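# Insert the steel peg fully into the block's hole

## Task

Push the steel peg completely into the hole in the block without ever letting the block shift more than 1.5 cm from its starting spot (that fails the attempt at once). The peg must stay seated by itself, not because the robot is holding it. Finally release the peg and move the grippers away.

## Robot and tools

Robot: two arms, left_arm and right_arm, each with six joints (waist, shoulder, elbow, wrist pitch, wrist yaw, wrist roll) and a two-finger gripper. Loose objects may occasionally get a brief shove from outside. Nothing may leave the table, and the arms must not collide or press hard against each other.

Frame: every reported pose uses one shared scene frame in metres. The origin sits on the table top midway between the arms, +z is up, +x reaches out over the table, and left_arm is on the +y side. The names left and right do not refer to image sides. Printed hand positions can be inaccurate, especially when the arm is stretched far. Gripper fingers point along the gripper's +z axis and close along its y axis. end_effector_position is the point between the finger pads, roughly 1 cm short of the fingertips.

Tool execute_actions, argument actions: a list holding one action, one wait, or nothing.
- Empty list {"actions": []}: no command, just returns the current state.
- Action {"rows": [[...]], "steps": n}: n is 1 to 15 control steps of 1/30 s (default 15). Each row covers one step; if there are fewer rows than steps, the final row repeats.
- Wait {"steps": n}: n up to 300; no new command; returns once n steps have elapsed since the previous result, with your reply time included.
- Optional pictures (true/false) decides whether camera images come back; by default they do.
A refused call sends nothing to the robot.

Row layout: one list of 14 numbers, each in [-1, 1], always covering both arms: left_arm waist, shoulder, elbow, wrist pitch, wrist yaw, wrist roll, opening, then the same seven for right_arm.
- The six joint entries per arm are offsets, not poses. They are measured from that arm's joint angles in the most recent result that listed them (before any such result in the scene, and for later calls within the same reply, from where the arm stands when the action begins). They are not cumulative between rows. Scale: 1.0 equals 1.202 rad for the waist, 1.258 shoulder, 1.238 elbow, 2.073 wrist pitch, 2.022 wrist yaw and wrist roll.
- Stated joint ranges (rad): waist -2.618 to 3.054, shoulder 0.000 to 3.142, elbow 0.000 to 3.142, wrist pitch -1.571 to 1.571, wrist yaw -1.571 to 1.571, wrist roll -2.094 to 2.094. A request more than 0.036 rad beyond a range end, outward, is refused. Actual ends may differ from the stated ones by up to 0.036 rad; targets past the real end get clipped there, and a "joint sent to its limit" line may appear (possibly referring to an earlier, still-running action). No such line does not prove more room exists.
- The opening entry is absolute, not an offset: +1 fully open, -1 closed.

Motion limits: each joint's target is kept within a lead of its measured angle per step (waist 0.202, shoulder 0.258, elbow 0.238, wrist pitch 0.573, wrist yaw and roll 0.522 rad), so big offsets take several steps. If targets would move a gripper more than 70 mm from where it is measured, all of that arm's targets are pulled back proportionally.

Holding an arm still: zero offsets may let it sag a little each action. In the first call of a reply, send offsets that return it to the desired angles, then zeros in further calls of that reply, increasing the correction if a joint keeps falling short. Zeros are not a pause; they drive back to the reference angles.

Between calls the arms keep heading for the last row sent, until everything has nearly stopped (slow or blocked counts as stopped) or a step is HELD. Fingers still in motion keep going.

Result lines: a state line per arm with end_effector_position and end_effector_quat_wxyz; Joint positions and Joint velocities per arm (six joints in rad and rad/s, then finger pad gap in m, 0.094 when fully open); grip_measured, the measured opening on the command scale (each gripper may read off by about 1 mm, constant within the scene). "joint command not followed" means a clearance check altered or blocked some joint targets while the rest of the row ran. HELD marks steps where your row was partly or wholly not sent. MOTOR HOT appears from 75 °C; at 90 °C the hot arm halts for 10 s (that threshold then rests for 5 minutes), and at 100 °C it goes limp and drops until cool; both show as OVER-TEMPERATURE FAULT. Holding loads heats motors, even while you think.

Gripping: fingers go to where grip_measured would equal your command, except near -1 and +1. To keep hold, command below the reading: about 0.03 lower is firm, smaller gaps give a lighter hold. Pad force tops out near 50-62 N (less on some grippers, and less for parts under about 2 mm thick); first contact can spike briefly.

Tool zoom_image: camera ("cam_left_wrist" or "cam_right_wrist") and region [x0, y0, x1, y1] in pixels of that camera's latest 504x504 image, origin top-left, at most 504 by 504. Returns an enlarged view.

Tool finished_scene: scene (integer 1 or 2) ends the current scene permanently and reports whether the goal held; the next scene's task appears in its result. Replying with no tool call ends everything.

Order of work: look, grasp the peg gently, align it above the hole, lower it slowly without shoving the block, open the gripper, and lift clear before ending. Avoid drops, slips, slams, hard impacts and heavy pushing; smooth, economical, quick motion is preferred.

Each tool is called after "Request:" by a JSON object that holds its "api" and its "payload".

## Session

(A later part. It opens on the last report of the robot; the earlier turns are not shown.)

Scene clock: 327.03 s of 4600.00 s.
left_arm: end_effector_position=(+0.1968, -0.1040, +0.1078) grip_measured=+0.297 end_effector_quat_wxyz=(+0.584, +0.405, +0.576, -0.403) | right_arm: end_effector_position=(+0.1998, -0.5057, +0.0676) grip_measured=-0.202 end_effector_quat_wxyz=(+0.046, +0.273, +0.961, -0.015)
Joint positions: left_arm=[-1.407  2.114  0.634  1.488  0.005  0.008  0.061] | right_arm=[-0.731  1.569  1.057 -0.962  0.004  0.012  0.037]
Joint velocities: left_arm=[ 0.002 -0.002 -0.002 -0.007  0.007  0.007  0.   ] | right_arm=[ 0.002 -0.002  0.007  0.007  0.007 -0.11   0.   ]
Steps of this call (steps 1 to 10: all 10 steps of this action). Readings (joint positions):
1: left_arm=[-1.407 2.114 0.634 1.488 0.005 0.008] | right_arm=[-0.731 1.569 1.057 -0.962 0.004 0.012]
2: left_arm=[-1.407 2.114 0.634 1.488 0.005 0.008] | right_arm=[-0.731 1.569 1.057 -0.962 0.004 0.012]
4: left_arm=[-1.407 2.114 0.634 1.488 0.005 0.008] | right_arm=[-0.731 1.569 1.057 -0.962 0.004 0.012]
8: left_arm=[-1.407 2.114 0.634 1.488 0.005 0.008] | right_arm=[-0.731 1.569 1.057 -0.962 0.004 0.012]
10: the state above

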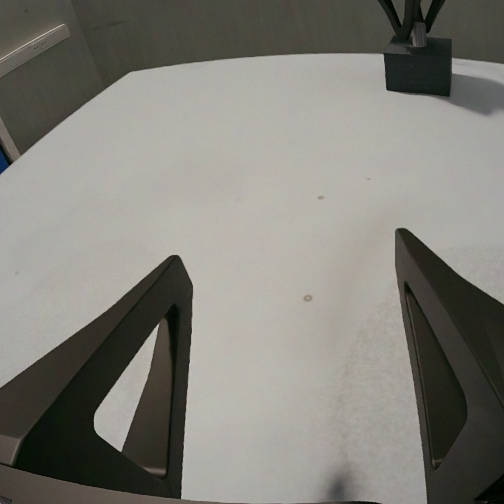

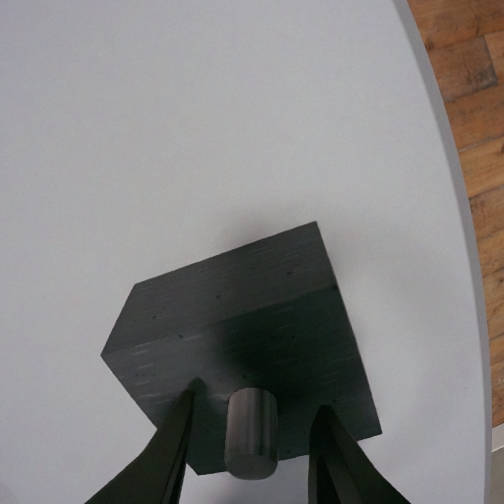

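Request:
{"api": "execute_actions", "payload": {"actions": [{"rows":[[0,0,0,0,0,0,0.3,0,0,0,0,0,0,-0.74],[0,0,0,0,0,0,0.3,0,0,0,0,0,0,-0.74],[0,0,0,0,0,0,0.3,0,0,0,0,0,0,-0.74],[0,0,0,0,0,0,0.3,0,0,0,0,0,0,-0.74],[0,0,0,0,0,0,0.3,0,0,0,0,0,0,-0.74],[0,0,0,0,0,0,0.3,0,0,0,0,0,0,-0.74],[0,0,0,0,0,0,0.3,0,0,-0.03,0.004,0,0,-0.74],[0,0,0,0,0,0,0.3,0,0,-0.04,0.007,0,0,-0.74],[0,0,0,0,0,0,0.3,0,0,-0.05,0.01,0,0,-0.74]]}], "pictures": false}}

Request:
{"api": "execute_actions", "payload": {"actions": [{"rows":[[0,0,0,0,0,0,0.3,0,0,0,0,0,0,0]],"steps":8}], "pictures": false}}

Request:
{"api": "execute_actions", "payload": {"actions": [{"rows":[[0.3,-0.1,0,0,0,0,0.3,0,-0.03,0.3,-0.17,0,0,0]]}]}}

Scene clock: 338.07 s of 4600.00 s.
left_arm: end_effector_position=(+0.1968, -0.1040, +0.1078) grip_measured=+0.297 end_effector_quat_wxyz=(+0.584, +0.405, +0.576, -0.403) | right_arm: end_effector_position=(+0.1992, -0.5053, +0.0668) grip_measured=-0.704 end_effector_quat_wxyz=(+0.051, +0.273, +0.960, -0.016)
Joint positions: left_arm=[-1.407  2.114  0.634  1.488  0.005  0.008  0.061] | right_arm=[-0.731  1.559  1.043 -0.949  0.004  0.012  0.014]
Joint velocities: left_arm=[-0.027 -0.007 -0.002 -0.007  0.007 -0.007 -0.   ] | right_arm=[-0.027  0.002  0.002  0.007 -0.007 -0.022 -0.001]
Steps of this call (steps 1 to 15: the robot went on to your last target; steps 16 to 90: nothing new was sent; then 7.53 s passed at rest; steps 91 to 105: all 15 steps of this action). Readings (joint positions):
91: left_arm=[-1.407 2.114 0.634 1.488 0.005 0.008] | right_arm=[-0.731 1.569 1.057 -0.962 0.004 0.012]
92: left_arm=[-1.407 2.114 0.634 1.488 0.005 0.008] | right_arm=[-0.731 1.569 1.057 -0.962 0.004 0.012]
94: left_arm=[-1.407 2.114 0.634 1.488 0.005 0.008] | right_arm=[-0.731 1.569 1.057 -0.962 0.004 0.012]
98: left_arm=[-1.407 2.114 0.634 1.488 0.005 0.008] | right_arm=[-0.731 1.569 1.054 -0.960 0.004 0.012]
105: the state above

Scene clock: 338.33 s of 4600.00 s.
left_arm: end_effector_position=(+0.1968, -0.1040, +0.1078) grip_measured=+0.297 end_effector_quat_wxyz=(+0.584, +0.405, +0.576, -0.403) | right_arm: end_effector_position=(+0.1994, -0.5054, +0.0670) grip_measured=-0.002 end_effector_quat_wxyz=(+0.051, +0.273, +0.960, -0.016)
Joint positions: left_arm=[-1.407  2.114  0.634  1.488  0.005  0.008  0.061] | right_arm=[-0.731  1.558  1.043 -0.948  0.004  0.012  0.047]
Joint velocities: left_arm=[-0.017 -0.012  0.002 -0.051  0.051  0.037  0.001] | right_arm=[ 0.002 -0.007  0.012 -0.051 -0.095 -0.037  0.   ]
Steps of this call (steps 1 to 8: all 8 steps of this action). Readings (joint positions):
1: left_arm=[-1.407 2.114 0.634 1.488 0.005 0.008] | right_arm=[-0.731 1.558 1.043 -0.948 0.004 0.012]
2: left_arm=[-1.407 2.114 0.634 1.488 0.005 0.008] | right_arm=[-0.731 1.558 1.043 -0.948 0.004 0.012]
4: left_arm=[-1.407 2.114 0.634 1.488 0.005 0.008] | right_arm=[-0.731 1.558 1.043 -0.948 0.004 0.012]
8: the state above

Scene clock: 338.83 s of 4600.00 s.
left_arm: end_effector_position=(+0.3497, -0.0099, +0.1530) grip_measured=+0.297 end_effector_quat_wxyz=(+0.678, +0.276, +0.612, -0.299) | right_arm: end_effector_position=(+0.2154, -0.5151, +0.1751) grip_measured=-0.002 end_effector_quat_wxyz=(+0.099, +0.272, +0.957, -0.029)
Joint positions: left_arm=[-1.039  2.012  0.633  1.478 -0.006  0.01   0.061] | right_arm=[-0.731  1.511  1.414 -1.268  0.004  0.012  0.047]
Joint velocities: left_arm=[-0.095  0.007  0.007 -0.037  0.022  0.007  0.001] | right_arm=[ 0.002  0.017 -0.007 -0.125 -0.066  0.022  0.001]
Steps of this call (steps 1 to 15: all 15 steps of this action). Readings (joint positions):
1: left_arm=[-1.391 2.107 0.634 1.482 0.017 0.009] | right_arm=[-0.731 1.564 1.079 -1.008 0.004 0.012]
2: left_arm=[-1.360 2.094 0.633 1.475 0.024 0.010] | right_arm=[-0.731 1.570 1.139 -1.085 0.004 0.012]
4: left_arm=[-1.263 2.062 0.633 1.474 0.025 0.010] | right_arm=[-0.731 1.563 1.279 -1.165 0.004 0.012]
8: left_arm=[-1.055 2.017 0.633 1.477 0.007 0.010] | right_arm=[-0.731 1.510 1.412 -1.200 0.004 0.012]
15: the state above

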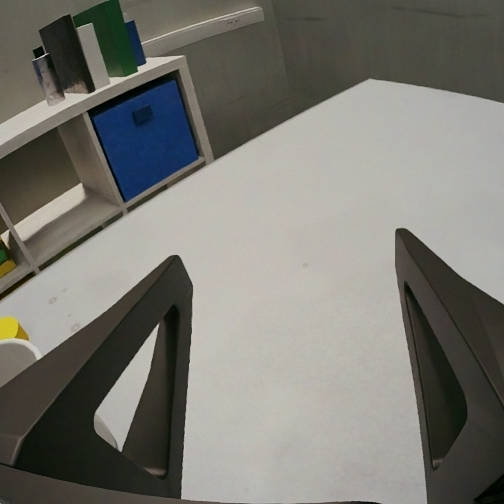

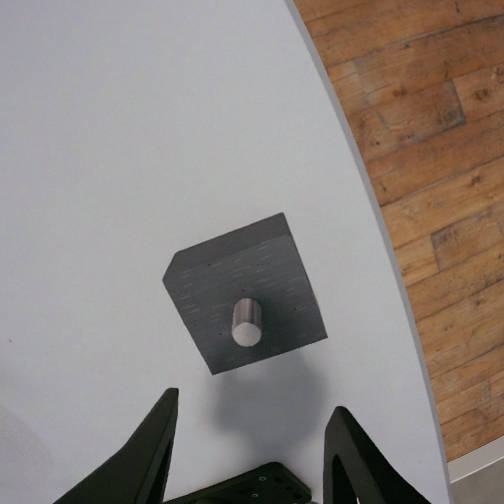

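Bottomed.

Request:
{"api": "finished_scene", "payload": {"scene": 1}}

The scene is finished: the task was done.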